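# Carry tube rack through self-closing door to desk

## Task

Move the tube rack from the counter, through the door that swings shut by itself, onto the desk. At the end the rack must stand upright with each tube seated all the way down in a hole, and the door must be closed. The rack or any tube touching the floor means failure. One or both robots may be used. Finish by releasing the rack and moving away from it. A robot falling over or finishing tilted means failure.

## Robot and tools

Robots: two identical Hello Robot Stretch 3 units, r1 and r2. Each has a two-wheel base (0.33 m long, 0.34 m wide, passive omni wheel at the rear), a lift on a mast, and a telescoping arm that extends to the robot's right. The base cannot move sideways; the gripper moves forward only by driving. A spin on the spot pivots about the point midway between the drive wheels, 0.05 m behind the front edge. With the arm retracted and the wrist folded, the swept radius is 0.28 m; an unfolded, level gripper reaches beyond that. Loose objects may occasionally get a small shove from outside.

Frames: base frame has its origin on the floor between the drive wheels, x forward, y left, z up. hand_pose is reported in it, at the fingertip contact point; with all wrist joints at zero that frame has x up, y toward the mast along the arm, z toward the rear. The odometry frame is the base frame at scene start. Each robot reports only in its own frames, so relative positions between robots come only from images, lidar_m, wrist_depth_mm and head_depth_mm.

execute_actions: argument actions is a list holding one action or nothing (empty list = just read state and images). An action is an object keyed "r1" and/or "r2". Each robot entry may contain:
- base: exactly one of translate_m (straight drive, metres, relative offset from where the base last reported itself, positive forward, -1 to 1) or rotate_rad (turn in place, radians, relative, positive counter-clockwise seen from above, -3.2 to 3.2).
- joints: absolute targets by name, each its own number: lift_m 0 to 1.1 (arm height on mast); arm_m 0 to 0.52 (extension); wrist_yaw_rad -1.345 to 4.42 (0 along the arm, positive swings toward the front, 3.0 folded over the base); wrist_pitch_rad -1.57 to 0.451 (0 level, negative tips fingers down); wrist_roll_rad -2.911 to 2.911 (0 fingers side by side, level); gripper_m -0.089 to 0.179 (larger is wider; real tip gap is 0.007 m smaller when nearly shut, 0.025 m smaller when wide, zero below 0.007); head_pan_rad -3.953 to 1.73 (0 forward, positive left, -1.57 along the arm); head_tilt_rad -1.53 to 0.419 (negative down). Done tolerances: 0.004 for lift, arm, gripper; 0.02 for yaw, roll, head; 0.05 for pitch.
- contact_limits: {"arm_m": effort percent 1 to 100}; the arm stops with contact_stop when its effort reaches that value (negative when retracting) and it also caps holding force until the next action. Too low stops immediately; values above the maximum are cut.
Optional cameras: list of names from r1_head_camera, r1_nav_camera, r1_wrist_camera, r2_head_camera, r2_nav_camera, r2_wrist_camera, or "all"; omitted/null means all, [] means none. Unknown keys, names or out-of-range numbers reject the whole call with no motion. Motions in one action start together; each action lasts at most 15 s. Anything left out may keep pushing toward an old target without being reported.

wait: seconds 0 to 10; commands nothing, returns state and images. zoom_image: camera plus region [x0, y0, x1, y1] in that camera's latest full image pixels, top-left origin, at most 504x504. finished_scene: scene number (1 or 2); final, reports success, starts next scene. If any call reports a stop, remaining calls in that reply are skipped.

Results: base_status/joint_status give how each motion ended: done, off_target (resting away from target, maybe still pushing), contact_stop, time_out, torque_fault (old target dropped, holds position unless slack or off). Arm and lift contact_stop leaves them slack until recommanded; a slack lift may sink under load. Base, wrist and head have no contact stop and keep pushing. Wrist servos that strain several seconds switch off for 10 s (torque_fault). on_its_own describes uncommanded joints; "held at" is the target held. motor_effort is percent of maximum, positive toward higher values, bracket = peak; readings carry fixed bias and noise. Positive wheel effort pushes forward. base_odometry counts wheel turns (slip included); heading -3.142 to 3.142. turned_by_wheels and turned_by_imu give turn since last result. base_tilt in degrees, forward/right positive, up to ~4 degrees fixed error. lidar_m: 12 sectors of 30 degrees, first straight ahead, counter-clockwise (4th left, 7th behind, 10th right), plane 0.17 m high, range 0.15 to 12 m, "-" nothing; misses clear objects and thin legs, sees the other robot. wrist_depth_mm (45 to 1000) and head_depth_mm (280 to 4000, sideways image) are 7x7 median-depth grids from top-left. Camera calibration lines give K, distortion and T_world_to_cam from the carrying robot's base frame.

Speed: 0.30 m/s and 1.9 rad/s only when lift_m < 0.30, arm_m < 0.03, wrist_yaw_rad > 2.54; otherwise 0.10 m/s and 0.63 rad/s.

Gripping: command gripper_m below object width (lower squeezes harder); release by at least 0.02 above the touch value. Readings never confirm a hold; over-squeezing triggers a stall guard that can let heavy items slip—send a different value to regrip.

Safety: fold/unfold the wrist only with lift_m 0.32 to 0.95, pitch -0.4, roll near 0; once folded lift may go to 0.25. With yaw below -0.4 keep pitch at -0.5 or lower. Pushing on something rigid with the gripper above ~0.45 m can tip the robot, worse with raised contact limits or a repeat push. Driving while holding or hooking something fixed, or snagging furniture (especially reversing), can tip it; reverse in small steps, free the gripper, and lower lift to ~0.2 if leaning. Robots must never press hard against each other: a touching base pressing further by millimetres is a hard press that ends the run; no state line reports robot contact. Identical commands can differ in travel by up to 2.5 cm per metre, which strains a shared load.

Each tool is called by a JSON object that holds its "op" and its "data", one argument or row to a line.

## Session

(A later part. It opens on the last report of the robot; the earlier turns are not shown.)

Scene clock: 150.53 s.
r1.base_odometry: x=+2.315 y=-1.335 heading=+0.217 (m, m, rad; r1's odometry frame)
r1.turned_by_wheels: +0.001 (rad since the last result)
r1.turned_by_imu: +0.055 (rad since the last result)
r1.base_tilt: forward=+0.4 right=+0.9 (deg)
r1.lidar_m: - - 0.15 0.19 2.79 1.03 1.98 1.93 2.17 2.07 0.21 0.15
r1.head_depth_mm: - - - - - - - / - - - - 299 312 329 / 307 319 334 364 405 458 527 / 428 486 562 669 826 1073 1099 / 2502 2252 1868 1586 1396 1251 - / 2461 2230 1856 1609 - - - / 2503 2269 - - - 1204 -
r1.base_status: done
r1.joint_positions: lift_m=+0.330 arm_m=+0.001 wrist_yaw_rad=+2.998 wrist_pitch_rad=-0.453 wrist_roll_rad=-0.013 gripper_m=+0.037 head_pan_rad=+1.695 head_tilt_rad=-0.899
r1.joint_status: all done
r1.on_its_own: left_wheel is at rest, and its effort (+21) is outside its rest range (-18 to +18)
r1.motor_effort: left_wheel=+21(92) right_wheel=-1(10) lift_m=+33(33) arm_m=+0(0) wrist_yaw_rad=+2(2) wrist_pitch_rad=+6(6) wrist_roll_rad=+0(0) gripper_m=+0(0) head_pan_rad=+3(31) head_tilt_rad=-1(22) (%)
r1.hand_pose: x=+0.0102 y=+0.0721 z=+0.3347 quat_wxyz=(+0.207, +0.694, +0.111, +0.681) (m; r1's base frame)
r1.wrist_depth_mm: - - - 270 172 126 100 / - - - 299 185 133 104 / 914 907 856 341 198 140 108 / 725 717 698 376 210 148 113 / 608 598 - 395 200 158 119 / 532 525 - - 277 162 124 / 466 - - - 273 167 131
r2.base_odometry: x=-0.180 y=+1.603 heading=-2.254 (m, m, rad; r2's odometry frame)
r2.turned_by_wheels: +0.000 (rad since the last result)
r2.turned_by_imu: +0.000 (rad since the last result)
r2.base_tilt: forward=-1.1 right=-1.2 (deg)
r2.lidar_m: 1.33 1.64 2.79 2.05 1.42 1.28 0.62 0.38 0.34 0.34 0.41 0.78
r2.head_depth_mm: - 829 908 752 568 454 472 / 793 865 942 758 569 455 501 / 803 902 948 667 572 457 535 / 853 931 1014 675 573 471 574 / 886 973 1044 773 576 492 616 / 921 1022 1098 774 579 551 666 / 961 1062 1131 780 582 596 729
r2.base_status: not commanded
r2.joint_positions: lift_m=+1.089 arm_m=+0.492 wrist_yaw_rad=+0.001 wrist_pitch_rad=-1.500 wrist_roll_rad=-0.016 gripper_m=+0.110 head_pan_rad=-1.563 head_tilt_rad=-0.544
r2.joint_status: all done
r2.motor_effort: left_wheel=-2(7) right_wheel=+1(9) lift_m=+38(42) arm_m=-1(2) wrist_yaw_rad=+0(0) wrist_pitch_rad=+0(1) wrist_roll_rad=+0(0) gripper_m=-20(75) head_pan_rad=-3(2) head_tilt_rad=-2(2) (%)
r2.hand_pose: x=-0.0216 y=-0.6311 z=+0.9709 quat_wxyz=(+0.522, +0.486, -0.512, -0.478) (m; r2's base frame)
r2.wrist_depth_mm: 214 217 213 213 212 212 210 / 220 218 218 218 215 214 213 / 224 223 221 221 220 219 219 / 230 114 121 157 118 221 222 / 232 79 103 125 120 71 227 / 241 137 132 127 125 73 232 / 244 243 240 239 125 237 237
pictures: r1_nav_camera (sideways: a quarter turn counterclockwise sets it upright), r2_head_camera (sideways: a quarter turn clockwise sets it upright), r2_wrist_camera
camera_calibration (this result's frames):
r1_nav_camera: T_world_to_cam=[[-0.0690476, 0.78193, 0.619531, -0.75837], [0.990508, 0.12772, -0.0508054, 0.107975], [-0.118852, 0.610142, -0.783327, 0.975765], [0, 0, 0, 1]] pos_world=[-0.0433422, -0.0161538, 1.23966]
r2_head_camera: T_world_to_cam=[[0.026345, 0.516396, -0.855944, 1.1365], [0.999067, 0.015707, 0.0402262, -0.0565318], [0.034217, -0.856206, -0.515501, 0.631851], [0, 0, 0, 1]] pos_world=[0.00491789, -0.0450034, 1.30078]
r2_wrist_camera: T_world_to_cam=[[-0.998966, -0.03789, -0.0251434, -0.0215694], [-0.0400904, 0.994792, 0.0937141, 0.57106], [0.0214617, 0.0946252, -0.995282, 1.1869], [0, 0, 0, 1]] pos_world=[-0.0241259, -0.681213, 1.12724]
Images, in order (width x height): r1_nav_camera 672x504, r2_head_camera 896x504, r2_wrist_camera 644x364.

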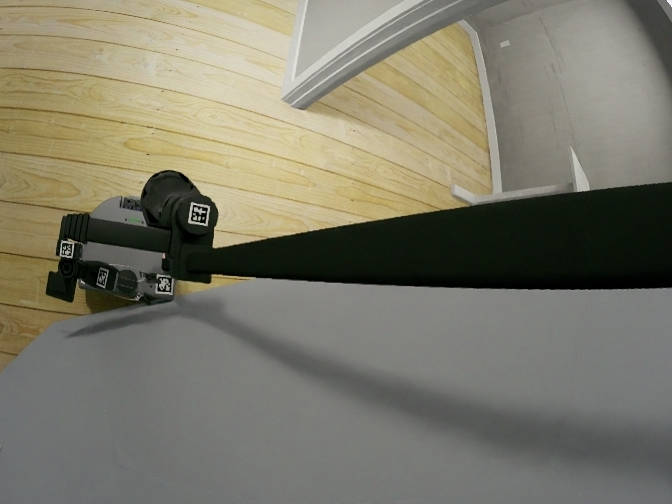

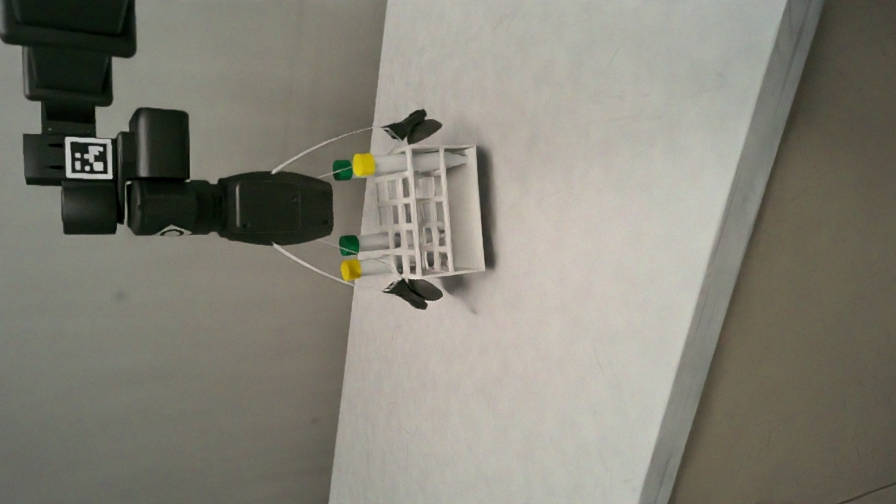

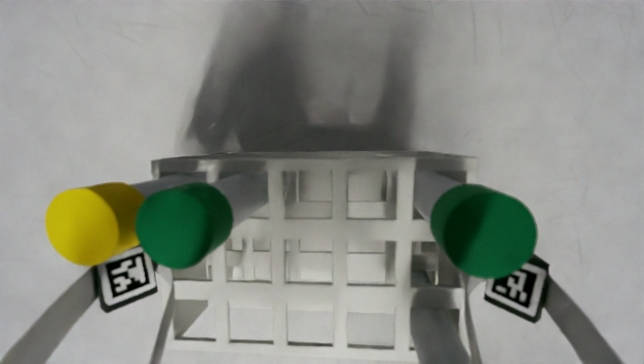

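{"op": "execute_actions", "data": {
  "actions": [
    {"r1":{"base":{"translate_m":-0.005}},"r2":{"joints":{"lift_m":1.064}}}
  ],
  "cameras": []
}}

{"op": "execute_actions", "data": {
  "actions": [
    {"r2":{"joints":{"gripper_m":0.175}}}
  ],
  "cameras": ["r2_wrist_camera","r2_head_camera"]
}}

Scene clock: 158.50 s.
r1.base_odometry: x=+2.310 y=-1.336 heading=+0.218 (m, m, rad; r1's odometry frame)
r1.turned_by_wheels: +0.000 (rad since the last result)
r1.turned_by_imu: +0.001 (rad since the last result)
r1.base_tilt: forward=+0.4 right=+0.9 (deg)
r1.lidar_m: - - 0.15 0.19 2.79 1.03 1.97 1.94 2.17 2.07 0.20 0.15
r1.head_depth_mm: - - - - - - - / - - - - 301 313 326 / 311 324 338 369 409 459 522 / 451 511 591 701 859 1110 1096 / 2508 2233 1855 1591 1393 1251 - / 2451 2220 1854 1598 - - - / 2502 2304 - - - 1197 -
r1.base_status: done
r1.joint_positions: lift_m=+0.330 arm_m=+0.001 wrist_yaw_rad=+2.998 wrist_pitch_rad=-0.453 wrist_roll_rad=-0.013 gripper_m=+0.037 head_pan_rad=+1.695 head_tilt_rad=-0.899
r1.joint_status: not commanded
r1.motor_effort: left_wheel=+12(36) right_wheel=+0(5) lift_m=+32(33) arm_m=+0(0) wrist_yaw_rad=+2(1) wrist_pitch_rad=+6(6) wrist_roll_rad=+0(0) gripper_m=+0(0) head_pan_rad=+3(1) head_tilt_rad=-1(0) (%)
r1.hand_pose: x=+0.0102 y=+0.0721 z=+0.3347 quat_wxyz=(+0.207, +0.694, +0.111, +0.681) (m; r1's base frame)
r1.wrist_depth_mm: - - - 272 171 125 99 / - - - 302 184 132 102 / 934 911 836 345 199 138 107 / 733 729 721 381 209 147 112 / 609 607 - 405 198 156 117 / 528 524 - - 278 160 122 / 464 - - - 271 165 128
r2.base_odometry: x=-0.180 y=+1.603 heading=-2.254 (m, m, rad; r2's odometry frame)
r2.turned_by_wheels: +0.000 (rad since the last result)
r2.turned_by_imu: -0.001 (rad since the last result)
r2.base_tilt: forward=-1.1 right=-1.2 (deg)
r2.lidar_m: 1.34 1.63 2.79 2.05 1.42 1.29 0.62 0.38 0.34 0.34 0.41 0.78
r2.head_depth_mm: 754 851 904 756 566 454 470 / 779 860 940 742 570 455 501 / 808 - 948 674 573 457 536 / 849 934 1015 690 573 472 574 / 886 972 1040 772 576 493 614 / 924 1013 1097 779 580 552 665 / 959 1063 1131 779 583 595 728
r2.base_status: not commanded
r2.joint_positions: lift_m=+1.065 arm_m=+0.492 wrist_yaw_rad=+0.001 wrist_pitch_rad=-1.501 wrist_roll_rad=-0.016 gripper_m=+0.110 head_pan_rad=-1.563 head_tilt_rad=-0.544
r2.joint_status: all done
r2.motor_effort: left_wheel=-4(3) right_wheel=+5(5) lift_m=+14(35) arm_m=-2(2) wrist_yaw_rad=-1(1) wrist_pitch_rad=+0(0) wrist_roll_rad=-1(1) gripper_m=-20(20) head_pan_rad=-2(3) head_tilt_rad=-2(3) (%)
r2.hand_pose: x=-0.0216 y=-0.6311 z=+0.9461 quat_wxyz=(+0.522, +0.486, -0.512, -0.478) (m; r2's base frame)
r2.wrist_depth_mm: 192 192 191 190 189 188 188 / 198 195 196 194 193 192 191 / 200 200 198 197 195 196 194 / 204 89 120 158 118 198 198 / 208 79 125 124 121 71 203 / 214 141 153 127 124 120 207 / 219 217 215 213 125 213 210
pictures: none
No camera images: the call's "cameras" was empty. Leave "cameras" out to get every camera's image.

Scene clock: 159.63 s.
r1.base_odometry: x=+2.310 y=-1.336 heading=+0.218 (m, m, rad; r1's odometry frame)
r1.turned_by_wheels: +0.000 (rad since the last result)
r1.turned_by_imu: +0.000 (rad since the last result)
r1.base_tilt: forward=+0.4 right=+0.9 (deg)
r1.lidar_m: - - 0.15 0.19 2.78 1.03 1.98 1.94 2.16 2.07 0.20 0.15
r1.head_depth_mm: - - - - - - - / - - - - 300 313 326 / 311 324 338 370 409 459 524 / 452 512 591 701 858 1114 1102 / 2510 2255 1864 1601 1391 1255 - / 2462 2219 1863 1610 - - - / 2490 2288 - - - 1199 -
r1.base_status: not commanded
r1.joint_positions: lift_m=+0.330 arm_m=+0.001 wrist_yaw_rad=+2.998 wrist_pitch_rad=-0.453 wrist_roll_rad=-0.013 gripper_m=+0.037 head_pan_rad=+1.695 head_tilt_rad=-0.899
r1.joint_status: not commanded
r1.motor_effort: left_wheel=+12(12) right_wheel=+0(0) lift_m=+33(33) arm_m=+0(0) wrist_yaw_rad=+1(2) wrist_pitch_rad=+6(6) wrist_roll_rad=+0(0) gripper_m=+1(1) head_pan_rad=+2(1) head_tilt_rad=+0(1) (%)
r1.hand_pose: x=+0.0102 y=+0.0721 z=+0.3347 quat_wxyz=(+0.207, +0.694, +0.111, +0.681) (m; r1's base frame)
r1.wrist_depth_mm: - - - 272 171 126 99 / - - - 304 183 132 102 / 924 886 844 346 199 139 107 / 734 721 696 382 210 147 112 / 622 608 - 404 199 156 117 / 529 526 - - 277 160 122 / 465 - - - 272 165 129
r2.base_odometry: x=-0.180 y=+1.603 heading=-2.254 (m, m, rad; r2's odometry frame)
r2.turned_by_wheels: +0.000 (rad since the last result)
r2.turned_by_imu: +0.000 (rad since the last result)
r2.base_tilt: forward=-1.1 right=-1.2 (deg)
r2.lidar_m: 1.33 1.63 2.80 2.05 1.42 1.28 0.62 0.38 0.34 0.34 0.41 0.78
r2.head_depth_mm: 755 851 906 760 565 454 470 / 779 864 939 758 568 456 501 / 808 - 954 677 570 458 534 / 849 936 1022 689 575 472 574 / 888 972 1045 771 576 493 616 / 922 1017 1099 776 579 551 669 / 964 1064 1130 781 581 593 731
r2.base_status: not commanded
r2.joint_positions: lift_m=+1.065 arm_m=+0.492 wrist_yaw_rad=+0.001 wrist_pitch_rad=-1.501 wrist_roll_rad=-0.016 gripper_m=+0.175 head_pan_rad=-1.563 head_tilt_rad=-0.544
r2.joint_status: all done
r2.motor_effort: left_wheel=-3(4) right_wheel=+2(5) lift_m=+18(18) arm_m=-2(2) wrist_yaw_rad=+0(1) wrist_pitch_rad=+0(0) wrist_roll_rad=-1(1) gripper_m=+0(83) head_pan_rad=-2(2) head_tilt_rad=-2(2) (%)
r2.hand_pose: x=-0.0216 y=-0.6311 z=+0.9459 quat_wxyz=(+0.522, +0.486, -0.512, -0.478) (m; r2's base frame)
r2.wrist_depth_mm: 192 192 190 188 188 187 187 / 196 195 193 192 192 191 190 / 200 199 197 197 197 194 195 / 204 97 106 147 125 87 198 / 207 80 79 127 127 78 202 / 211 210 143 130 130 206 205 / 219 217 143 134 132 211 210
pictures: r2_head_camera (sideways: a quarter turn clockwise sets it upright), r2_wrist_camera
camera_calibration (this result's frames):
r2_head_camera: T_world_to_cam=[[0.026345, 0.516396, -0.855944, 1.1365], [0.999067, 0.0157068, 0.0402262, -0.0565318], [0.0342169, -0.856206, -0.515501, 0.631851], [0, 0, 0, 1]] pos_world=[0.00491788, -0.0450034, 1.30078]
r2_wrist_camera: T_world_to_cam=[[-0.998966, -0.0378826, -0.0251537, -0.0221805], [-0.0400899, 0.994766, 0.0939871, 0.573055], [0.0214615, 0.0948983, -0.995256, 1.16218], [0, 0, 0, 1]] pos_world=[-0.0241259, -0.681185, 1.10225]
Images, in order (width x height): r2_head_camera 896x504, r2_wrist_camera 644x364.

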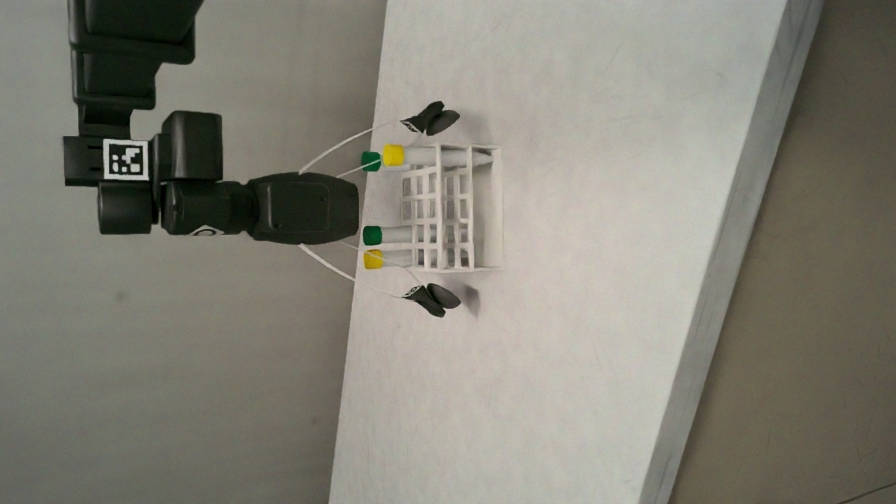

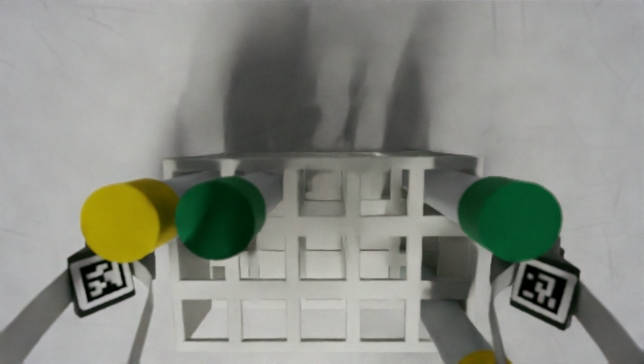

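{"op": "execute_actions", "data": {
  "actions": [
    {"r2":{"joints":{"gripper_m":0.108}}}
  ],
  "cameras": ["r2_head_camera"]
}}

{"op": "execute_actions", "data": {
  "actions": [
    {"r2":{"joints":{"lift_m":1.095}}}
  ],
  "cameras": ["r2_head_camera","r2_wrist_camera"]
}}

{"op": "zoom_image", "data": {
  "camera": "r2_head_camera",
  "region": [260,80,520,340]
}}

Scene clock: 169.10 s.
r1.base_odometry: x=+2.310 y=-1.336 heading=+0.218 (m, m, rad; r1's odometry frame)
r1.turned_by_wheels: +0.000 (rad since the last result)
r1.turned_by_imu: +0.001 (rad since the last result)
r1.base_tilt: forward=+0.5 right=+0.8 (deg)
r1.lidar_m: - - 0.15 0.19 2.79 1.03 1.98 1.94 2.17 2.07 0.20 0.15
r1.head_depth_mm: - - - - - - - / - - - - 301 313 326 / 312 324 339 369 410 460 523 / 452 511 591 701 863 1113 1102 / 2484 2234 1853 1595 1393 1258 - / 2474 2250 1857 1619 - - - / 2530 2294 - - - 1204 -
r1.base_status: not commanded
r1.joint_positions: lift_m=+0.330 arm_m=+0.001 wrist_yaw_rad=+2.998 wrist_pitch_rad=-0.453 wrist_roll_rad=-0.013 gripper_m=+0.037 head_pan_rad=+1.695 head_tilt_rad=-0.899
r1.joint_status: not commanded
r1.motor_effort: left_wheel=+12(12) right_wheel=+0(0) lift_m=+32(33) arm_m=+0(0) wrist_yaw_rad=+2(2) wrist_pitch_rad=+6(6) wrist_roll_rad=+0(0) gripper_m=+0(1) head_pan_rad=+2(1) head_tilt_rad=-1(1) (%)
r1.hand_pose: x=+0.0102 y=+0.0721 z=+0.3347 quat_wxyz=(+0.207, +0.694, +0.111, +0.681) (m; r1's base frame)
r1.wrist_depth_mm: - - - 270 171 125 99 / - - - 304 184 132 103 / 916 908 829 345 199 139 107 / 738 712 707 378 211 147 112 / 611 603 - 402 198 156 117 / 534 526 - - 276 159 122 / 460 - - - 272 165 129
r2.base_odometry: x=-0.180 y=+1.603 heading=-2.254 (m, m, rad; r2's odometry frame)
r2.turned_by_wheels: +0.000 (rad since the last result)
r2.turned_by_imu: -0.001 (rad since the last result)
r2.base_tilt: forward=-1.2 right=-1.3 (deg)
r2.lidar_m: 1.33 1.64 2.80 2.05 1.42 1.28 0.62 0.38 0.34 0.34 0.41 0.78
r2.head_depth_mm: 755 847 908 754 567 455 472 / 778 860 937 759 570 455 501 / 808 - 950 680 572 458 535 / 851 936 1013 686 573 471 572 / 886 972 1046 774 577 494 614 / 919 1014 1096 777 578 553 667 / 956 1064 1130 782 580 595 726
r2.base_status: not commanded
r2.joint_positions: lift_m=+1.065 arm_m=+0.492 wrist_yaw_rad=+0.001 wrist_pitch_rad=-1.501 wrist_roll_rad=-0.016 gripper_m=+0.109 head_pan_rad=-1.563 head_tilt_rad=-0.544
r2.joint_status: all done
r2.motor_effort: left_wheel=-2(2) right_wheel=+2(2) lift_m=+17(17) arm_m=-2(2) wrist_yaw_rad=-1(0) wrist_pitch_rad=+0(1) wrist_roll_rad=+0(1) gripper_m=-17(91) head_pan_rad=-3(3) head_tilt_rad=-2(2) (%)
r2.hand_pose: x=-0.0216 y=-0.6311 z=+0.9459 quat_wxyz=(+0.522, +0.486, -0.512, -0.478) (m; r2's base frame)
r2.wrist_depth_mm: 192 191 191 190 189 188 187 / 198 196 195 194 193 192 191 / 202 199 198 197 195 195 194 / 203 96 105 133 125 88 198 / 208 80 80 128 128 79 203 / 212 - 143 131 130 - 206 / 217 217 143 135 133 212 211
pictures: r2_head_camera (sideways: a quarter turn clockwise sets it upright)
camera_calibration (this result's frames):
r2_head_camera: T_world_to_cam=[[0.026345, 0.516396, -0.855944, 1.1365], [0.999067, 0.015707, 0.0402262, -0.0565318], [0.034217, -0.856206, -0.515501, 0.631851], [0, 0, 0, 1]] pos_world=[0.00491789, -0.0450034, 1.30078]
Images, in order (width x height): r2_head_camera 896x504.

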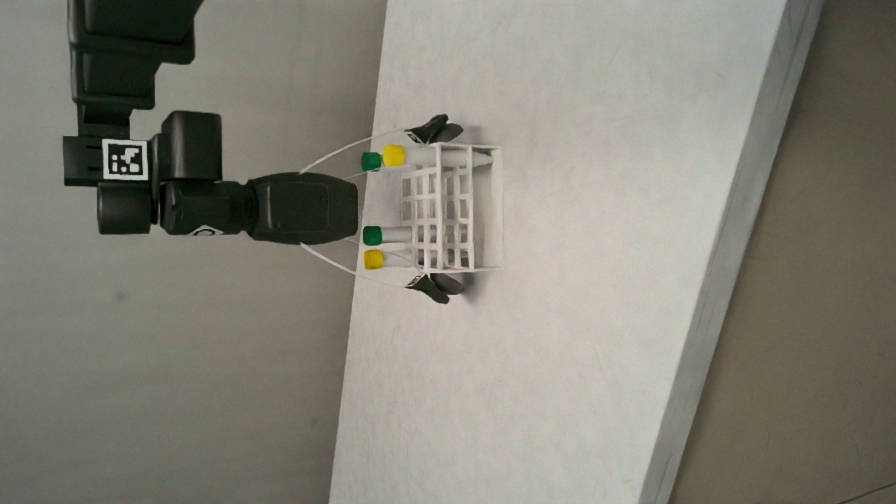

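Scene clock: 170.37 s.
r1.base_odometry: x=+2.310 y=-1.336 heading=+0.218 (m, m, rad; r1's odometry frame)
r1.turned_by_wheels: +0.000 (rad since the last result)
r1.turned_by_imu: +0.000 (rad since the last result)
r1.base_tilt: forward=+0.4 right=+0.9 (deg)
r1.lidar_m: - - 0.15 0.19 2.78 1.03 1.98 1.94 2.16 2.06 0.20 0.15
r1.head_depth_mm: - - - - - - - / - - - - 301 312 326 / 311 324 339 369 410 459 523 / 452 512 590 700 860 1113 1097 / 2489 2264 1860 1585 1386 1257 - / 2447 2233 1853 1604 - - - / 2544 2312 - - - 1203 -
r1.base_status: not commanded
r1.joint_positions: lift_m=+0.330 arm_m=+0.001 wrist_yaw_rad=+2.998 wrist_pitch_rad=-0.453 wrist_roll_rad=-0.013 gripper_m=+0.037 head_pan_rad=+1.695 head_tilt_rad=-0.899
r1.joint_status: not commanded
r1.motor_effort: left_wheel=+12(12) right_wheel=+0(0) lift_m=+33(33) arm_m=+0(0) wrist_yaw_rad=+2(2) wrist_pitch_rad=+6(6) wrist_roll_rad=+0(0) gripper_m=+1(0) head_pan_rad=+2(3) head_tilt_rad=+0(1) (%)
r1.hand_pose: x=+0.0102 y=+0.0721 z=+0.3347 quat_wxyz=(+0.207, +0.694, +0.111, +0.681) (m; r1's base frame)
r1.wrist_depth_mm: - - - 272 171 125 99 / - - - 301 184 132 102 / 915 886 834 345 198 138 107 / 745 716 709 380 210 147 112 / 614 605 - 406 199 156 116 / 522 526 - - 277 159 122 / 468 - - - 271 166 128
r2.base_odometry: x=-0.180 y=+1.603 heading=-2.254 (m, m, rad; r2's odometry frame)
r2.turned_by_wheels: +0.000 (rad since the last result)
r2.turned_by_imu: +0.000 (rad since the last result)
r2.base_tilt: forward=-1.1 right=-1.2 (deg)
r2.lidar_m: 1.34 1.64 2.79 2.05 1.42 1.29 0.62 0.38 0.34 0.34 0.41 0.78
r2.head_depth_mm: - 829 906 752 567 453 471 / 793 870 937 759 570 455 501 / 808 904 951 669 572 458 533 / 851 934 1007 673 573 473 574 / 883 972 1050 771 574 493 615 / 921 1017 1097 777 579 551 666 / 959 1066 1134 778 581 594 727
r2.base_status: not commanded
r2.joint_positions: lift_m=+1.094 arm_m=+0.492 wrist_yaw_rad=+0.001 wrist_pitch_rad=-1.501 wrist_roll_rad=-0.016 gripper_m=+0.109 head_pan_rad=-1.563 head_tilt_rad=-0.544
r2.joint_status: all done
r2.motor_effort: left_wheel=-2(2) right_wheel=+2(2) lift_m=+39(40) arm_m=-2(2) wrist_yaw_rad=-1(1) wrist_pitch_rad=+0(0) wrist_roll_rad=-1(0) gripper_m=-17(18) head_pan_rad=-3(3) head_tilt_rad=-3(2) (%)
r2.hand_pose: x=-0.0216 y=-0.6311 z=+0.9759 quat_wxyz=(+0.522, +0.486, -0.512, -0.478) (m; r2's base frame)
r2.wrist_depth_mm: 221 220 219 217 216 214 215 / 226 223 223 222 221 219 219 / 231 231 227 226 224 224 225 / 234 98 108 126 125 88 228 / 237 80 80 128 127 79 232 / 245 - 144 131 130 - 236 / 249 249 145 135 133 245 240
pictures: r2_head_camera (sideways: a quarter turn clockwise sets it upright), r2_wrist_camera
camera_calibration (this result's frames):
r2_head_camera: T_world_to_cam=[[0.0263451, 0.516396, -0.855944, 1.1365], [0.999067, 0.0157067, 0.0402262, -0.0565318], [0.0342168, -0.856206, -0.515501, 0.631851], [0, 0, 0, 1]] pos_world=[0.00491788, -0.0450034, 1.30078]
r2_wrist_camera: T_world_to_cam=[[-0.998966, -0.0378831, -0.0251534, -0.021427], [-0.0400902, 0.994767, 0.0939797, 0.570246], [0.0214615, 0.0948909, -0.995256, 1.19201], [0, 0, 0, 1]] pos_world=[-0.0241259, -0.681185, 1.13223]
Images, in order (width x height): r2_head_camera 896x504, r2_wrist_camera 644x364.

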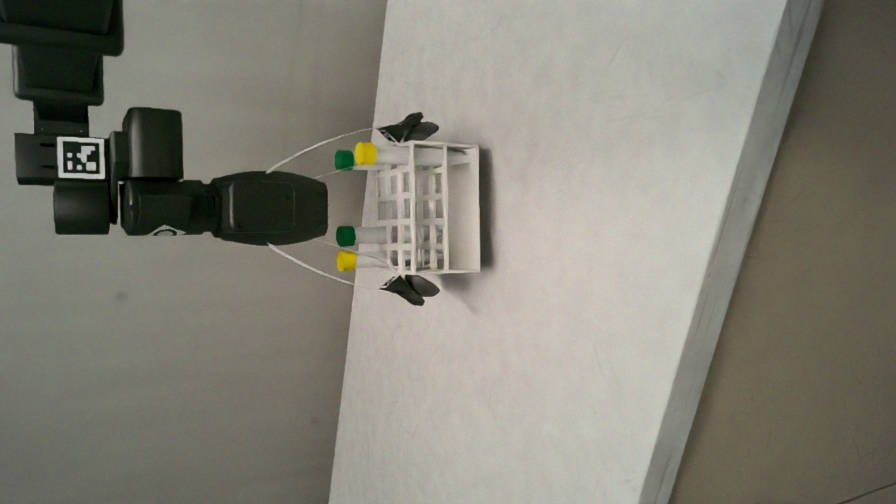

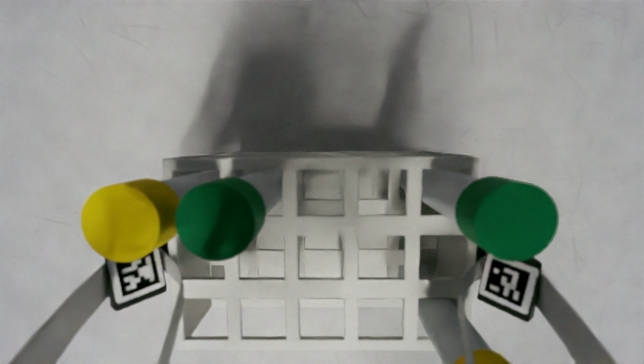

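Region (260, 80, 520, 340) of r2_head_camera's 896x504 image, scaled by 1.938, with more detail than that image has.

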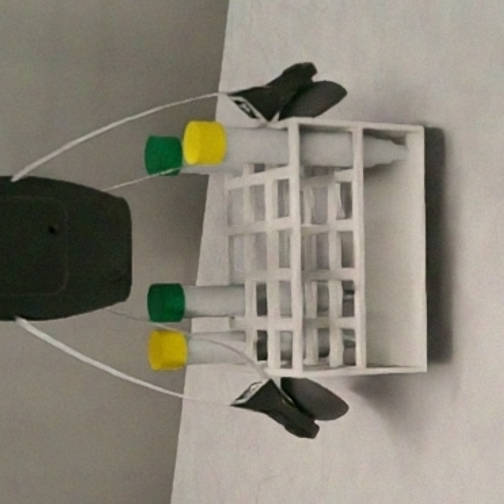

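{"op": "execute_actions", "data": {
  "actions": [
    {"r2":{"base":{"translate_m":0.12},"joints":{"arm_m":0.03,"head_pan_rad":0,"head_tilt_rad":-0.7}}}
  ],
  "cameras": ["r2_wrist_camera"]
}}

{"op": "execute_actions", "data": {
  "actions": [
    {"r2":{"base":{"rotate_rad":1.7}}}
  ],
  "cameras": ["r2_wrist_camera","r2_nav_camera","r2_head_camera"]
}}

Scene clock: 180.97 s.
r1.base_odometry: x=+2.310 y=-1.336 heading=+0.218 (m, m, rad; r1's odometry frame)
r1.turned_by_wheels: +0.000 (rad since the last result)
r1.turned_by_imu: +0.001 (rad since the last result)
r1.base_tilt: forward=+0.4 right=+0.9 (deg)
r1.lidar_m: - - 0.15 0.19 2.78 1.03 1.98 1.94 2.16 2.06 0.20 0.15
r1.head_depth_mm: - - - - - - - / - - - - 301 313 326 / 311 324 339 369 410 459 523 / 451 512 592 701 859 1111 1095 / 2521 2247 1872 1595 1394 1249 - / 2477 2231 1865 1599 - - - / 2530 2308 - - - 1198 -
r1.base_status: not commanded
r1.joint_positions: lift_m=+0.330 arm_m=+0.001 wrist_yaw_rad=+2.998 wrist_pitch_rad=-0.453 wrist_roll_rad=-0.013 gripper_m=+0.037 head_pan_rad=+1.695 head_tilt_rad=-0.899
r1.joint_status: not commanded
r1.motor_effort: left_wheel=+12(12) right_wheel=+0(0) lift_m=+33(32) arm_m=+0(0) wrist_yaw_rad=+1(1) wrist_pitch_rad=+6(6) wrist_roll_rad=+0(0) gripper_m=+0(1) head_pan_rad=+2(1) head_tilt_rad=+1(1) (%)
r1.hand_pose: x=+0.0102 y=+0.0721 z=+0.3347 quat_wxyz=(+0.207, +0.694, +0.111, +0.681) (m; r1's base frame)
r1.wrist_depth_mm: - - - 271 172 126 99 / - - - 304 185 132 103 / 917 882 855 344 198 139 107 / 724 717 714 382 209 147 111 / 603 600 - 405 198 156 117 / 526 521 - - 277 160 123 / 470 - - - 271 165 128
r2.base_odometry: x=-0.256 y=+1.510 heading=-2.254 (m, m, rad; r2's odometry frame)
r2.turned_by_wheels: +0.000 (rad since the last result)
r2.turned_by_imu: +0.000 (rad since the last result)
r2.base_tilt: forward=-1.1 right=-1.2 (deg)
r2.lidar_m: 1.22 1.50 2.76 2.05 1.54 1.40 0.69 0.42 0.38 0.38 0.46 0.87
r2.head_depth_mm: 990 1100 1224 1394 1568 1379 1195 / 1023 1136 1286 1465 1612 1374 1186 / 1056 1178 1340 1537 1648 1392 1189 / 1094 1230 1398 1639 1660 1397 1196 / 1141 1279 1456 1718 1677 1396 1204 / 1181 1339 1541 1818 1695 1395 1207 / 1228 1406 1623 1901 1669 1403 1203
r2.base_status: done
r2.joint_positions: lift_m=+1.094 arm_m=+0.030 wrist_yaw_rad=+0.001 wrist_pitch_rad=-1.501 wrist_roll_rad=-0.016 gripper_m=+0.109 head_pan_rad=-0.007 head_tilt_rad=-0.691
r2.joint_status: all done
r2.motor_effort: left_wheel=-2(3) right_wheel=+1(7) lift_m=+38(39) arm_m=-2(1) wrist_yaw_rad=+0(1) wrist_pitch_rad=+0(0) wrist_roll_rad=-1(1) gripper_m=-17(17) head_pan_rad=+4(35) head_tilt_rad=-3(12) (%)
r2.hand_pose: x=-0.0216 y=-0.1691 z=+0.9759 quat_wxyz=(+0.522, +0.486, -0.512, -0.478) (m; r2's base frame)
r2.wrist_depth_mm: - - 668 482 377 313 226 / - - - 861 575 432 349 / - - - - - 737 502 / - 103 105 126 125 88 - / - 80 80 129 128 79 - / - - 144 132 131 - - / - - 144 135 133 - -
pictures: r2_wrist_camera
camera_calibration (this result's frames):
r2_wrist_camera: T_world_to_cam=[[-0.998966, -0.0378831, -0.0251534, -0.00392637], [-0.0400902, 0.994767, 0.0939797, 0.1107], [0.0214615, 0.0948909, -0.995256, 1.14818], [0, 0, 0, 1]] pos_world=[-0.0241259, -0.219221, 1.13223]
Images, in order (width x height): r2_wrist_camera 644x364.

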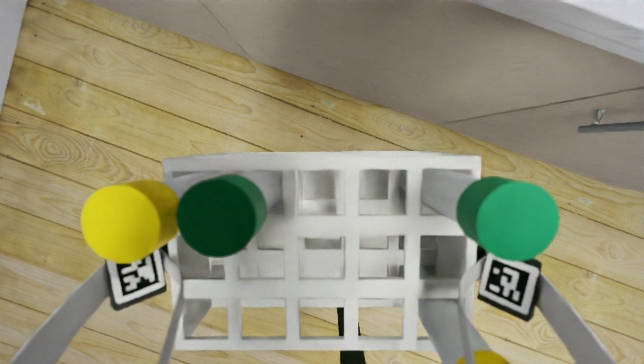

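Scene clock: 184.60 s.
r1.base_odometry: x=+2.310 y=-1.336 heading=+0.218 (m, m, rad; r1's odometry frame)
r1.turned_by_wheels: +0.000 (rad since the last result)
r1.turned_by_imu: +0.001 (rad since the last result)
r1.base_tilt: forward=+0.3 right=+0.9 (deg)
r1.lidar_m: - - 0.15 0.19 2.78 1.03 1.98 2.06 2.17 2.07 0.20 0.15
r1.head_depth_mm: - - - - - - - / - - - - 301 312 326 / 311 324 339 369 409 459 523 / 452 512 591 702 864 1111 1097 / 2486 2250 1863 1599 1392 1252 - / 2459 2229 1857 1605 - - - / 2545 2284 - - - 1204 -
r1.base_status: not commanded
r1.joint_positions: lift_m=+0.330 arm_m=+0.001 wrist_yaw_rad=+2.998 wrist_pitch_rad=-0.453 wrist_roll_rad=-0.013 gripper_m=+0.037 head_pan_rad=+1.695 head_tilt_rad=-0.899
r1.joint_status: not commanded
r1.motor_effort: left_wheel=+11(12) right_wheel=+0(0) lift_m=+32(33) arm_m=+0(0) wrist_yaw_rad=+2(2) wrist_pitch_rad=+6(6) wrist_roll_rad=+0(0) gripper_m=+1(0) head_pan_rad=+1(3) head_tilt_rad=-2(1) (%)
r1.hand_pose: x=+0.0102 y=+0.0721 z=+0.3347 quat_wxyz=(+0.207, +0.694, +0.111, +0.681) (m; r1's base frame)
r1.wrist_depth_mm: - - - 270 171 125 99 / - - - 302 184 132 103 / 924 898 869 344 198 139 107 / 730 718 708 377 208 147 112 / 624 599 - 405 198 156 117 / 523 534 - - 277 160 122 / 463 - - - 272 165 128
r2.base_odometry: x=-0.256 y=+1.510 heading=-0.554 (m, m, rad; r2's odometry frame)
r2.turned_by_wheels: +1.700 (rad since the last result)
r2.turned_by_imu: +1.685 (rad since the last result)
r2.base_tilt: forward=-1.1 right=-1.3 (deg)
r2.lidar_m: 2.05 1.46 1.40 0.58 0.40 0.38 0.39 0.51 1.21 1.25 1.68 2.76
r2.head_depth_mm: 2373 2620 2675 2056 1635 1382 1188 / 1820 2038 2391 2070 1644 1386 1186 / 1865 2052 2244 2048 1649 1387 1187 / 1846 2062 2349 2088 1680 1385 1193 / 1957 2180 2479 2085 1675 1390 1194 / 2938 3424 2759 2080 1678 1389 1204 / 3222 3566 2820 2036 1674 1412 1205
r2.base_status: done
r2.joint_positions: lift_m=+1.094 arm_m=+0.030 wrist_yaw_rad=+0.001 wrist_pitch_rad=-1.501 wrist_roll_rad=-0.016 gripper_m=+0.109 head_pan_rad=-0.007 head_tilt_rad=-0.691
r2.joint_status: not commanded
r2.motor_effort: left_wheel=-3(10) right_wheel=+3(5) lift_m=+39(39) arm_m=-2(2) wrist_yaw_rad=-1(0) wrist_pitch_rad=+0(0) wrist_roll_rad=-1(0) gripper_m=-17(17) head_pan_rad=+4(3) head_tilt_rad=-4(3) (%)
r2.hand_pose: x=-0.0216 y=-0.1691 z=+0.9759 quat_wxyz=(+0.522, +0.486, -0.512, -0.478) (m; r2's base frame)
r2.wrist_depth_mm: - - - - - - 786 / - - - - - - 678 / - - - - - 946 599 / - 103 107 126 125 88 557 / - 80 80 128 127 79 501 / - - 144 131 130 - 463 / - - 144 135 133 526 423
pictures: r2_head_camera (sideways: a quarter turn clockwise sets it upright), r2_nav_camera (sideways: a quarter turn counterclockwise sets it upright), r2_wrist_camera
camera_calibration (this result's frames):
r2_head_camera: T_world_to_cam=[[-0.636461, 0.0347803, -0.770524, 1.02918], [0.00498714, 0.999147, 0.0409806, -0.0514421], [0.771293, 0.0222398, -0.636092, 0.78424], [0, 0, 0, 1]] pos_world=[0.0504117, -0.00183834, 1.29397]
r2_nav_camera: T_world_to_cam=[[0.644984, 0.0169837, 0.764008, -0.962832], [0.0189371, -0.999801, 0.0062384, 0.0447027], [0.763962, 0.0104444, -0.645177, 0.793615], [0, 0, 0, 1]] pos_world=[0.0138727, 0.0527574, 1.24735]
r2_wrist_camera: T_world_to_cam=[[-0.998965, -0.0378997, -0.0251522, -0.00393049], [-0.0401067, 0.994766, 0.09398, 0.110704], [0.0214588, 0.0948915, -0.995256, 1.14818], [0, 0, 0, 1]] pos_world=[-0.0241249, -0.219226, 1.13223]
Images, in order (width x height): r2_head_camera 896x504, r2_nav_camera 672x504, r2_wrist_camera 644x364.

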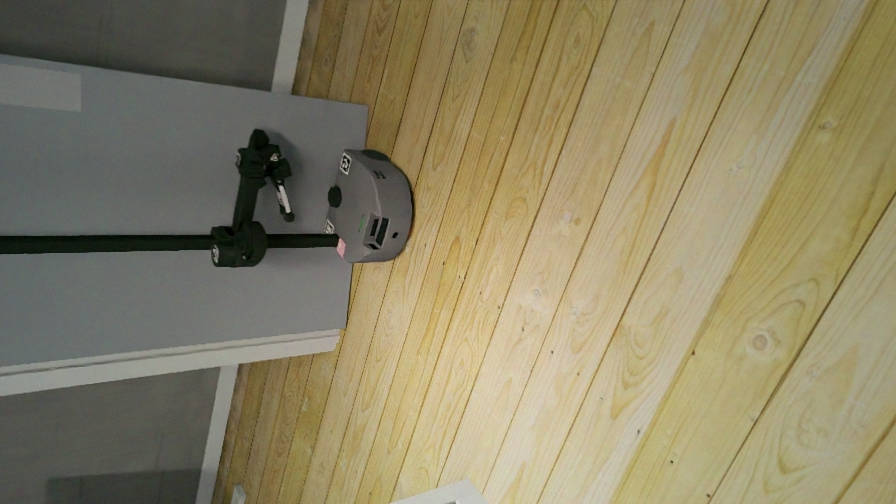

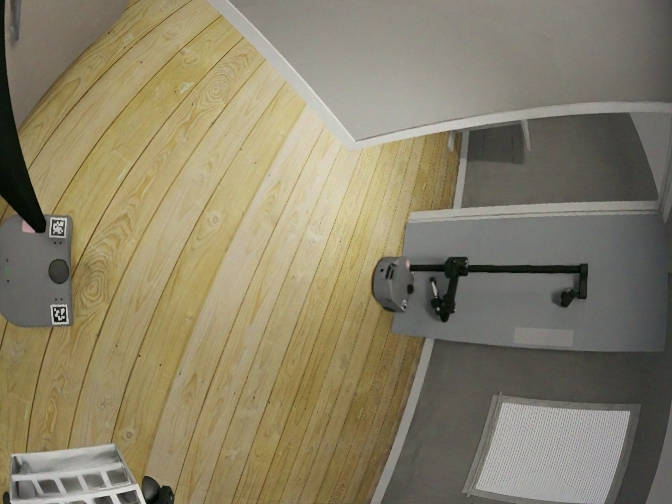

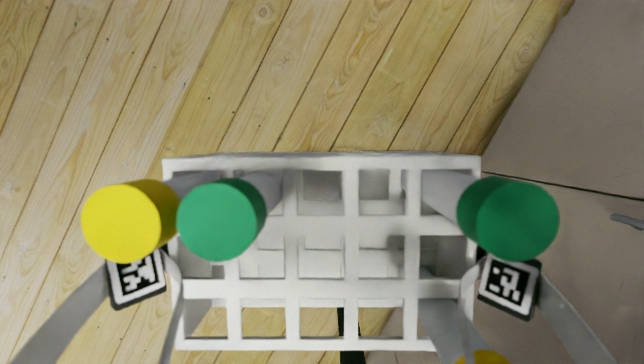

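{"op": "execute_actions", "data": {
  "actions": [
    {"r2":{"base":{"rotate_rad":0.177}}}
  ],
  "cameras": []
}}

{"op": "execute_actions", "data": {
  "actions": [
    {"r2":{"base":{"translate_m":1.0},"joints":{"head_tilt_rad":-0.95,"lift_m":0.98}}}
  ],
  "cameras": ["r2_wrist_camera","r2_nav_camera","r2_head_camera"]
}}

Scene clock: 198.73 s.
r1.base_odometry: x=+2.310 y=-1.336 heading=+0.218 (m, m, rad; r1's odometry frame)
r1.turned_by_wheels: +0.000 (rad since the last result)
r1.turned_by_imu: +0.001 (rad since the last result)
r1.base_tilt: forward=+0.3 right=+0.9 (deg)
r1.lidar_m: - - 0.15 0.19 2.78 1.03 1.97 2.05 2.16 2.07 0.20 0.15
r1.head_depth_mm: - - - - - - - / - - - - 301 313 326 / 311 324 339 369 410 460 522 / 451 512 592 700 859 1109 1099 / 2516 2226 1873 1608 1388 1257 - / 2460 2250 1856 1607 - - - / 2498 2266 - - - 1200 -
r1.base_status: not commanded
r1.joint_positions: lift_m=+0.330 arm_m=+0.001 wrist_yaw_rad=+2.998 wrist_pitch_rad=-0.453 wrist_roll_rad=-0.013 gripper_m=+0.037 head_pan_rad=+1.695 head_tilt_rad=-0.899
r1.joint_status: not commanded
r1.motor_effort: left_wheel=+12(12) right_wheel=+0(0) lift_m=+32(33) arm_m=+0(0) wrist_yaw_rad=+3(2) wrist_pitch_rad=+6(6) wrist_roll_rad=+0(0) gripper_m=+0(0) head_pan_rad=+2(2) head_tilt_rad=-3(1) (%)
r1.hand_pose: x=+0.0102 y=+0.0721 z=+0.3347 quat_wxyz=(+0.207, +0.694, +0.111, +0.681) (m; r1's base frame)
r1.wrist_depth_mm: - - - 270 171 125 99 / - - - 303 183 132 103 / 906 894 849 346 198 138 107 / 731 711 711 384 209 147 111 / 607 595 - 403 199 156 117 / 524 528 - - 278 160 122 / 462 - - - 272 164 128
r2.base_odometry: x=-0.256 y=+1.510 heading=-0.377 (m, m, rad; r2's odometry frame)
r2.turned_by_wheels: +0.177 (rad since the last result)
r2.turned_by_imu: +0.175 (rad since the last result)
r2.base_tilt: forward=-1.1 right=-1.2 (deg)
r2.lidar_m: 1.73 1.41 1.40 0.49 0.38 0.38 0.41 0.62 1.21 1.33 2.06 2.05
r2.head_depth_mm: 1783 1989 2191 2057 1648 1381 1190 / 1862 1996 2197 2062 1656 1374 1191 / 1949 2155 2441 2071 1649 1377 1191 / 3058 3381 2585 2063 1664 1388 1193 / 3353 3575 2742 2069 1665 1394 1202 / 3576 3874 2542 1974 1685 1398 1203 / 1418 1526 1658 1836 1676 1397 1205
r2.base_status: done
r2.joint_positions: lift_m=+1.094 arm_m=+0.030 wrist_yaw_rad=+0.001 wrist_pitch_rad=-1.501 wrist_roll_rad=-0.016 gripper_m=+0.109 head_pan_rad=-0.007 head_tilt_rad=-0.691
r2.joint_status: not commanded
r2.motor_effort: left_wheel=-3(10) right_wheel=+2(6) lift_m=+39(38) arm_m=-2(1) wrist_yaw_rad=+0(1) wrist_pitch_rad=+0(0) wrist_roll_rad=-1(0) gripper_m=-17(17) head_pan_rad=+3(3) head_tilt_rad=-3(3) (%)
r2.hand_pose: x=-0.0216 y=-0.1691 z=+0.9759 quat_wxyz=(+0.522, +0.486, -0.512, -0.478) (m; r2's base frame)
r2.wrist_depth_mm: - - - - - - - / - - - - - - 866 / - - - - - - 731 / - 102 107 126 125 88 653 / - 80 80 129 128 79 563 / - - 145 131 130 - 508 / - - 144 135 133 556 458
pictures: none
No camera images: the call's "cameras" was empty. Leave "cameras" out to get every camera's image.

Scene clock: 209.70 s.
r1.base_odometry: x=+2.310 y=-1.336 heading=+0.218 (m, m, rad; r1's odometry frame)
r1.turned_by_wheels: +0.000 (rad since the last result)
r1.turned_by_imu: +0.002 (rad since the last result)
r1.base_tilt: forward=+0.4 right=+0.9 (deg)
r1.lidar_m: - - 0.15 0.19 2.78 1.03 1.11 2.37 2.17 2.07 0.20 0.15
r1.head_depth_mm: - - - - - - - / - - - - 301 312 326 / 311 324 339 369 409 460 522 / 452 512 591 700 857 1111 1100 / 2482 2255 1868 1594 1391 1253 - / 2469 2245 1852 1607 - - - / 2527 2275 - - - 1199 -
r1.base_status: not commanded
r1.joint_positions: lift_m=+0.330 arm_m=+0.001 wrist_yaw_rad=+2.998 wrist_pitch_rad=-0.453 wrist_roll_rad=-0.013 gripper_m=+0.037 head_pan_rad=+1.695 head_tilt_rad=-0.899
r1.joint_status: not commanded
r1.motor_effort: left_wheel=+12(12) right_wheel=+0(0) lift_m=+32(33) arm_m=+0(0) wrist_yaw_rad=+1(2) wrist_pitch_rad=+6(6) wrist_roll_rad=+0(0) gripper_m=+0(0) head_pan_rad=+2(2) head_tilt_rad=-1(2) (%)
r1.hand_pose: x=+0.0102 y=+0.0721 z=+0.3347 quat_wxyz=(+0.207, +0.694, +0.111, +0.681) (m; r1's base frame)
r1.wrist_depth_mm: - - - 272 172 126 99 / - - - 303 184 132 103 / 911 892 837 344 198 139 107 / 725 728 719 379 210 146 112 / 617 603 - 402 199 156 117 / 534 519 - - 278 160 122 / 458 - - - 270 165 128
r2.base_odometry: x=+0.673 y=+1.141 heading=-0.377 (m, m, rad; r2's odometry frame)
r2.turned_by_wheels: +0.000 (rad since the last result)
r2.turned_by_imu: +0.007 (rad since the last result)
r2.base_tilt: forward=-1.1 right=-1.3 (deg)
r2.lidar_m: 1.26 0.77 0.77 0.85 1.19 1.18 1.28 1.86 1.84 2.02 1.99 1.10
r2.head_depth_mm: 1087 1182 1104 1405 1395 1231 1113 / 1133 1308 1551 1507 1400 1233 1107 / 1197 1391 1666 1597 1392 1236 1112 / 2275 2157 1849 1613 1403 1240 1112 / 2581 2286 1893 1620 1401 1245 1113 / 2707 2346 1907 1628 1411 1246 1121 / 2723 2326 1892 1627 1346 1245 1118
r2.base_status: done
r2.joint_positions: lift_m=+0.980 arm_m=+0.030 wrist_yaw_rad=+0.001 wrist_pitch_rad=-1.501 wrist_roll_rad=-0.016 gripper_m=+0.109 head_pan_rad=-0.007 head_tilt_rad=-0.938
r2.joint_status: all done
r2.motor_effort: left_wheel=-4(4) right_wheel=+2(6) lift_m=+19(36) arm_m=-2(2) wrist_yaw_rad=-1(0) wrist_pitch_rad=+0(0) wrist_roll_rad=+0(1) gripper_m=-17(17) head_pan_rad=+3(3) head_tilt_rad=-4(16) (%)
r2.hand_pose: x=-0.0216 y=-0.1691 z=+0.8618 quat_wxyz=(+0.522, +0.486, -0.512, -0.478) (m; r2's base frame)
r2.wrist_depth_mm: 903 957 967 969 975 974 957 / 906 - 998 999 995 980 986 / - - - - - - - / - 98 107 127 125 88 - / - 80 80 128 128 79 - / - - 144 132 130 - - / - - 144 135 134 - -
pictures: r2_head_camera (sideways: a quarter turn clockwise sets it upright), r2_nav_camera (sideways: a quarter turn counterclockwise sets it upright), r2_wrist_camera
camera_calibration (this result's frames):
r2_head_camera: T_world_to_cam=[[-0.805351, 0.0358886, -0.591711, 0.797197], [0.0149502, 0.999078, 0.0402482, -0.0505363], [0.59261, 0.0235677, -0.805145, 1.00519], [0, 0, 0, 1]] pos_world=[0.0470956, -0.00181047, 1.28306]
r2_nav_camera: T_world_to_cam=[[0.812029, 0.0158891, 0.583401, -0.728504], [0.0197805, -0.999804, -0.000302319, 0.0532138], [0.583282, 0.0117854, -0.812185, 1.01191], [0, 0, 0, 1]] pos_world=[0.000286308, 0.0528528, 1.24688]
r2_wrist_camera: T_world_to_cam=[[-0.998965, -0.0379013, -0.0251521, -0.00679895], [-0.0401083, 0.994766, 0.0939799, 0.121411], [0.0214585, 0.0948915, -0.995256, 1.03467], [0, 0, 0, 1]] pos_world=[-0.0241248, -0.219215, 1.01818]
Images, in order (width x height): r2_head_camera 896x504, r2_nav_camera 672x504, r2_wrist_camera 644x364.

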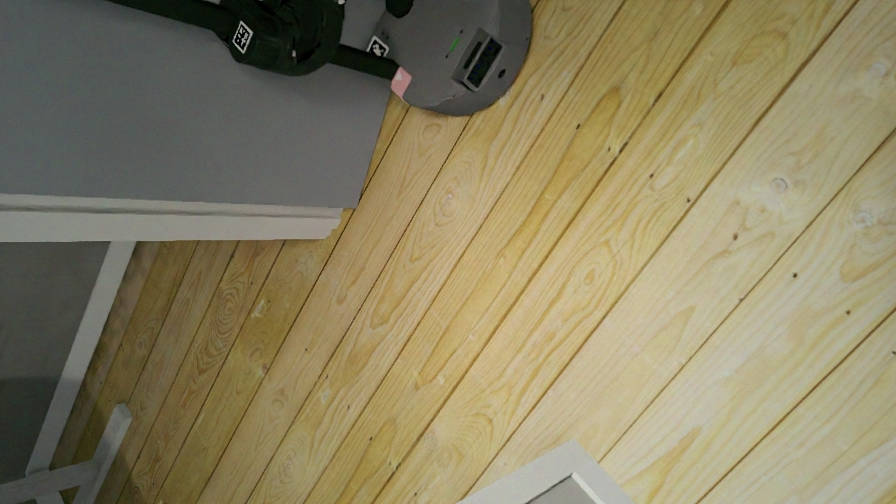

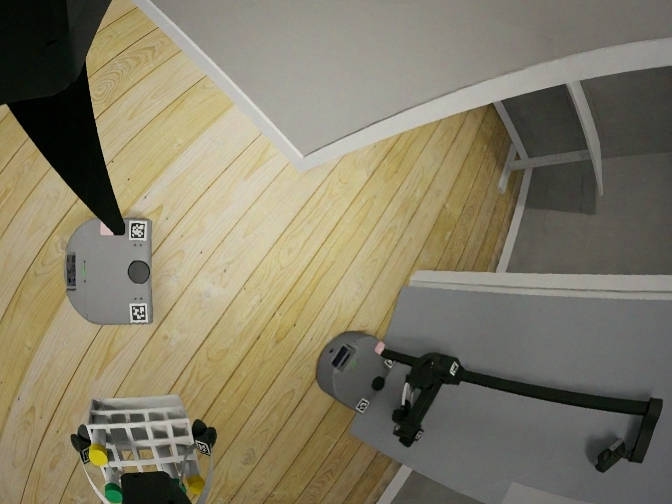

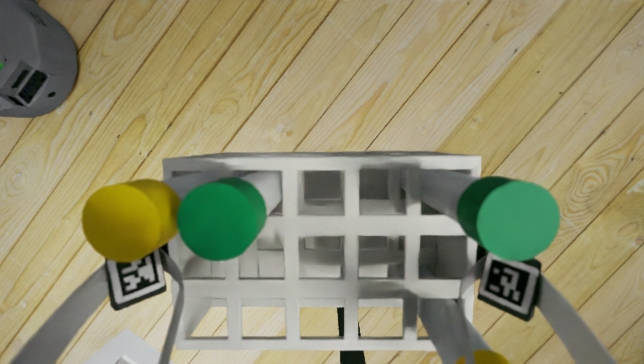

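{"op": "execute_actions", "data": {
  "actions": [
    {"r2":{"base":{"translate_m":0.62}}}
  ],
  "cameras": []
}}

{"op": "execute_actions", "data": {
  "actions": [
    {"r2":{"base":{"rotate_rad":0.84},"joints":{"head_tilt_rad":-1.2}}}
  ],
  "cameras": ["r2_nav_camera","r2_head_camera"]
}}

Scene clock: 225.80 s.
r1.base_odometry: x=+2.310 y=-1.336 heading=+0.218 (m, m, rad; r1's odometry frame)
r1.turned_by_wheels: +0.000 (rad since the last result)
r1.turned_by_imu: +0.002 (rad since the last result)
r1.base_tilt: forward=+0.4 right=+0.8 (deg)
r1.lidar_m: - - 0.15 0.19 2.78 0.64 0.63 2.37 2.16 2.07 0.20 0.15
r1.head_depth_mm: - - - - - - - / - - - - 301 313 326 / 311 324 338 369 410 459 523 / 452 513 591 702 861 1108 1096 / 2511 2251 1863 1596 1388 1258 - / 2463 2227 1841 1603 - - - / 2487 2283 - - - 1202 -
r1.base_status: not commanded
r1.joint_positions: lift_m=+0.330 arm_m=+0.001 wrist_yaw_rad=+2.998 wrist_pitch_rad=-0.453 wrist_roll_rad=-0.013 gripper_m=+0.037 head_pan_rad=+1.695 head_tilt_rad=-0.899
r1.joint_status: not commanded
r1.motor_effort: left_wheel=+12(12) right_wheel=+0(0) lift_m=+32(32) arm_m=+0(0) wrist_yaw_rad=+0(2) wrist_pitch_rad=+6(6) wrist_roll_rad=+0(0) gripper_m=+0(0) head_pan_rad=+3(3) head_tilt_rad=-1(2) (%)
r1.hand_pose: x=+0.0102 y=+0.0721 z=+0.3347 quat_wxyz=(+0.207, +0.694, +0.111, +0.681) (m; r1's base frame)
r1.wrist_depth_mm: - - - 273 172 126 99 / - - - 304 185 131 103 / 914 900 849 343 198 139 107 / 741 724 701 380 209 147 112 / 615 610 - 406 199 156 117 / 528 523 - - 277 160 122 / 466 - - - 270 164 128
r2.base_odometry: x=+1.250 y=+0.913 heading=-0.378 (m, m, rad; r2's odometry frame)
r2.turned_by_wheels: +0.000 (rad since the last result)
r2.turned_by_imu: +0.004 (rad since the last result)
r2.base_tilt: forward=-1.2 right=-1.3 (deg)
r2.lidar_m: 0.68 2.34 0.50 0.43 0.66 1.68 1.81 2.25 2.23 1.85 0.56 0.56
r2.head_depth_mm: 574 657 772 938 1179 1088 1075 / 604 689 814 1003 1295 1233 1107 / 686 785 921 1126 1355 1245 1113 / 1780 2068 1846 1591 1405 1242 1118 / 1951 2216 1902 1624 1414 1234 1125 / 2159 2329 1902 1620 1421 1249 1116 / 2415 2260 1925 1631 1411 1253 1123
r2.base_status: done
r2.joint_positions: lift_m=+0.980 arm_m=+0.030 wrist_yaw_rad=+0.001 wrist_pitch_rad=-1.501 wrist_roll_rad=-0.016 gripper_m=+0.109 head_pan_rad=-0.007 head_tilt_rad=-0.938
r2.joint_status: not commanded
r2.motor_effort: left_wheel=-3(5) right_wheel=+2(7) lift_m=+19(19) arm_m=-2(2) wrist_yaw_rad=-1(1) wrist_pitch_rad=+0(0) wrist_roll_rad=-1(1) gripper_m=-17(17) head_pan_rad=+3(4) head_tilt_rad=-4(5) (%)
r2.hand_pose: x=-0.0216 y=-0.1691 z=+0.8618 quat_wxyz=(+0.522, +0.486, -0.512, -0.478) (m; r2's base frame)
r2.wrist_depth_mm: 399 460 820 974 951 931 958 / 606 485 854 995 - 998 972 / 741 - - - - - 991 / 830 98 107 126 124 89 - / - 80 80 128 128 79 - / - - 144 131 131 - - / - - 144 135 133 - -
pictures: none
No camera images: the call's "cameras" was empty. Leave "cameras" out to get every camera's image.

Scene clock: 228.07 s.
r1.base_odometry: x=+2.310 y=-1.336 heading=+0.218 (m, m, rad; r1's odometry frame)
r1.turned_by_wheels: +0.000 (rad since the last result)
r1.turned_by_imu: +0.000 (rad since the last result)
r1.base_tilt: forward=+0.4 right=+0.9 (deg)
r1.lidar_m: - - 0.15 0.19 2.78 0.64 0.64 2.37 2.16 2.07 0.20 0.15
r1.head_depth_mm: - - - - - - - / - - - - 301 313 326 / 311 324 338 369 409 459 523 / 452 511 591 699 859 1109 1099 / 2534 2234 1870 1595 1391 1259 - / 2482 2245 1852 1603 - - - / 2514 2294 - - - 1200 -
r1.base_status: not commanded
r1.joint_positions: lift_m=+0.330 arm_m=+0.001 wrist_yaw_rad=+2.998 wrist_pitch_rad=-0.453 wrist_roll_rad=-0.013 gripper_m=+0.037 head_pan_rad=+1.695 head_tilt_rad=-0.899
r1.joint_status: not commanded
r1.motor_effort: left_wheel=+12(12) right_wheel=+0(0) lift_m=+32(33) arm_m=+0(0) wrist_yaw_rad=+2(2) wrist_pitch_rad=+6(6) wrist_roll_rad=+0(0) gripper_m=+1(1) head_pan_rad=+2(1) head_tilt_rad=+0(1) (%)
r1.hand_pose: x=+0.0102 y=+0.0721 z=+0.3347 quat_wxyz=(+0.207, +0.694, +0.111, +0.681) (m; r1's base frame)
r1.wrist_depth_mm: - - - 271 171 125 99 / - - - 304 183 132 103 / 906 893 843 344 197 139 107 / 725 725 699 377 209 147 112 / 611 603 - 405 198 156 117 / 529 523 - - 277 160 122 / 460 - - - 269 164 128
r2.base_odometry: x=+1.250 y=+0.913 heading=+0.462 (m, m, rad; r2's odometry frame)
r2.turned_by_wheels: +0.840 (rad since the last result)
r2.turned_by_imu: +0.833 (rad since the last result)
r2.base_tilt: forward=-1.1 right=-1.1 (deg)
r2.lidar_m: 2.07 0.43 0.52 1.29 1.71 2.23 2.24 2.21 0.64 0.56 0.67 2.04
r2.head_depth_mm: 1814 1646 1503 1372 1270 1177 1088 / 1843 1649 1507 1367 1266 1181 1116 / 1853 1660 1506 1378 1273 1201 - / 1838 1654 1510 1384 1278 1209 - / 1860 1671 1516 1394 1283 1199 - / 1873 1676 1514 1015 1252 1184 1134 / 1874 1675 688 813 1247 1192 1128
r2.base_status: done
r2.joint_positions: lift_m=+0.980 arm_m=+0.030 wrist_yaw_rad=+0.001 wrist_pitch_rad=-1.501 wrist_roll_rad=-0.016 gripper_m=+0.109 head_pan_rad=-0.007 head_tilt_rad=-1.185
r2.joint_status: all done
r2.motor_effort: left_wheel=-3(10) right_wheel=+3(7) lift_m=+19(18) arm_m=-2(2) wrist_yaw_rad=+0(1) wrist_pitch_rad=+0(0) wrist_roll_rad=+0(0) gripper_m=-17(16) head_pan_rad=+3(2) head_tilt_rad=-5(19) (%)
r2.hand_pose: x=-0.0216 y=-0.1691 z=+0.8618 quat_wxyz=(+0.522, +0.486, -0.512, -0.478) (m; r2's base frame)
r2.wrist_depth_mm: - 1000 - 855 809 959 989 / - - 997 984 - - 973 / - - - - - - - / - 102 107 126 125 87 - / - 80 80 128 128 79 - / - - 145 131 130 - - / - 745 144 135 134 - -
pictures: r2_head_camera (sideways: a quarter turn clockwise sets it upright), r2_nav_camera (sideways: a quarter turn counterclockwise sets it upright)
camera_calibration (this result's frames):
r2_head_camera: T_world_to_cam=[[-0.925637, 0.0367149, -0.376627, 0.517758], [0.0245419, 0.999011, 0.0370704, -0.0464451], [0.377616, 0.0250706, -0.925623, 1.16307], [0, 0, 0, 1]] pos_world=[0.041204, -0.00176897, 1.27328]
r2_nav_camera: T_world_to_cam=[[0.93009, 0.0150784, 0.367023, -0.447371], [0.0189064, -0.999798, -0.00683707, 0.0617255], [0.366846, 0.0132982, -0.930187, 1.16657], [0, 0, 0, 1]] pos_world=[-0.0130243, 0.0529453, 1.24975]
Images, in order (width x height): r2_head_camera 896x504, r2_nav_camera 672x504.

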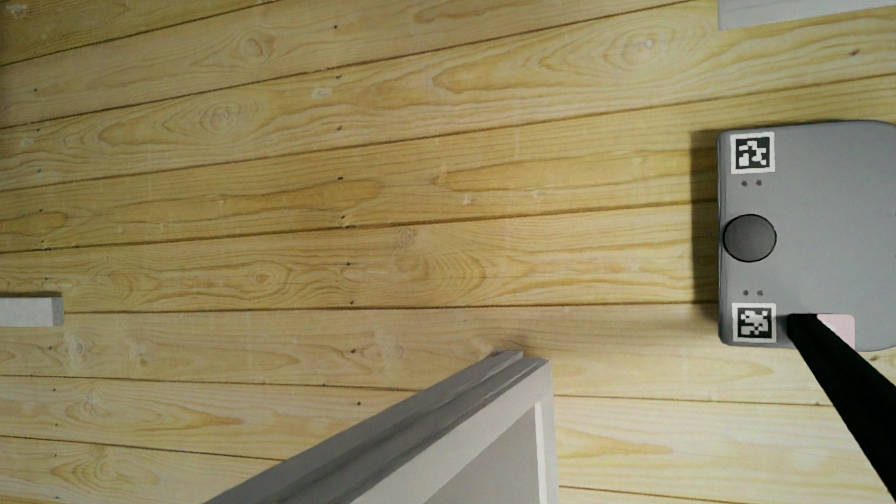

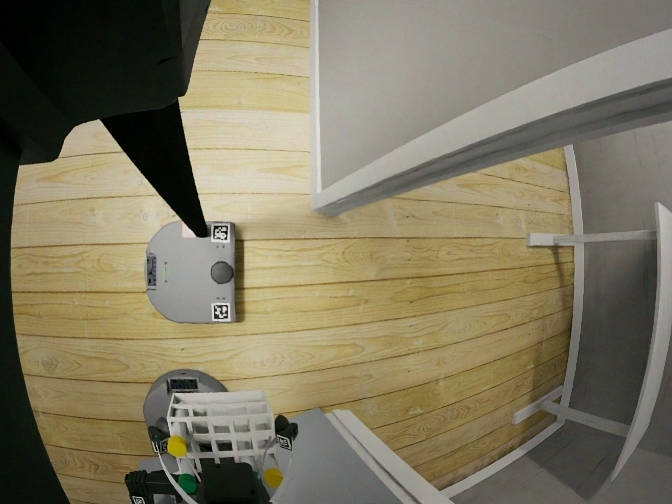

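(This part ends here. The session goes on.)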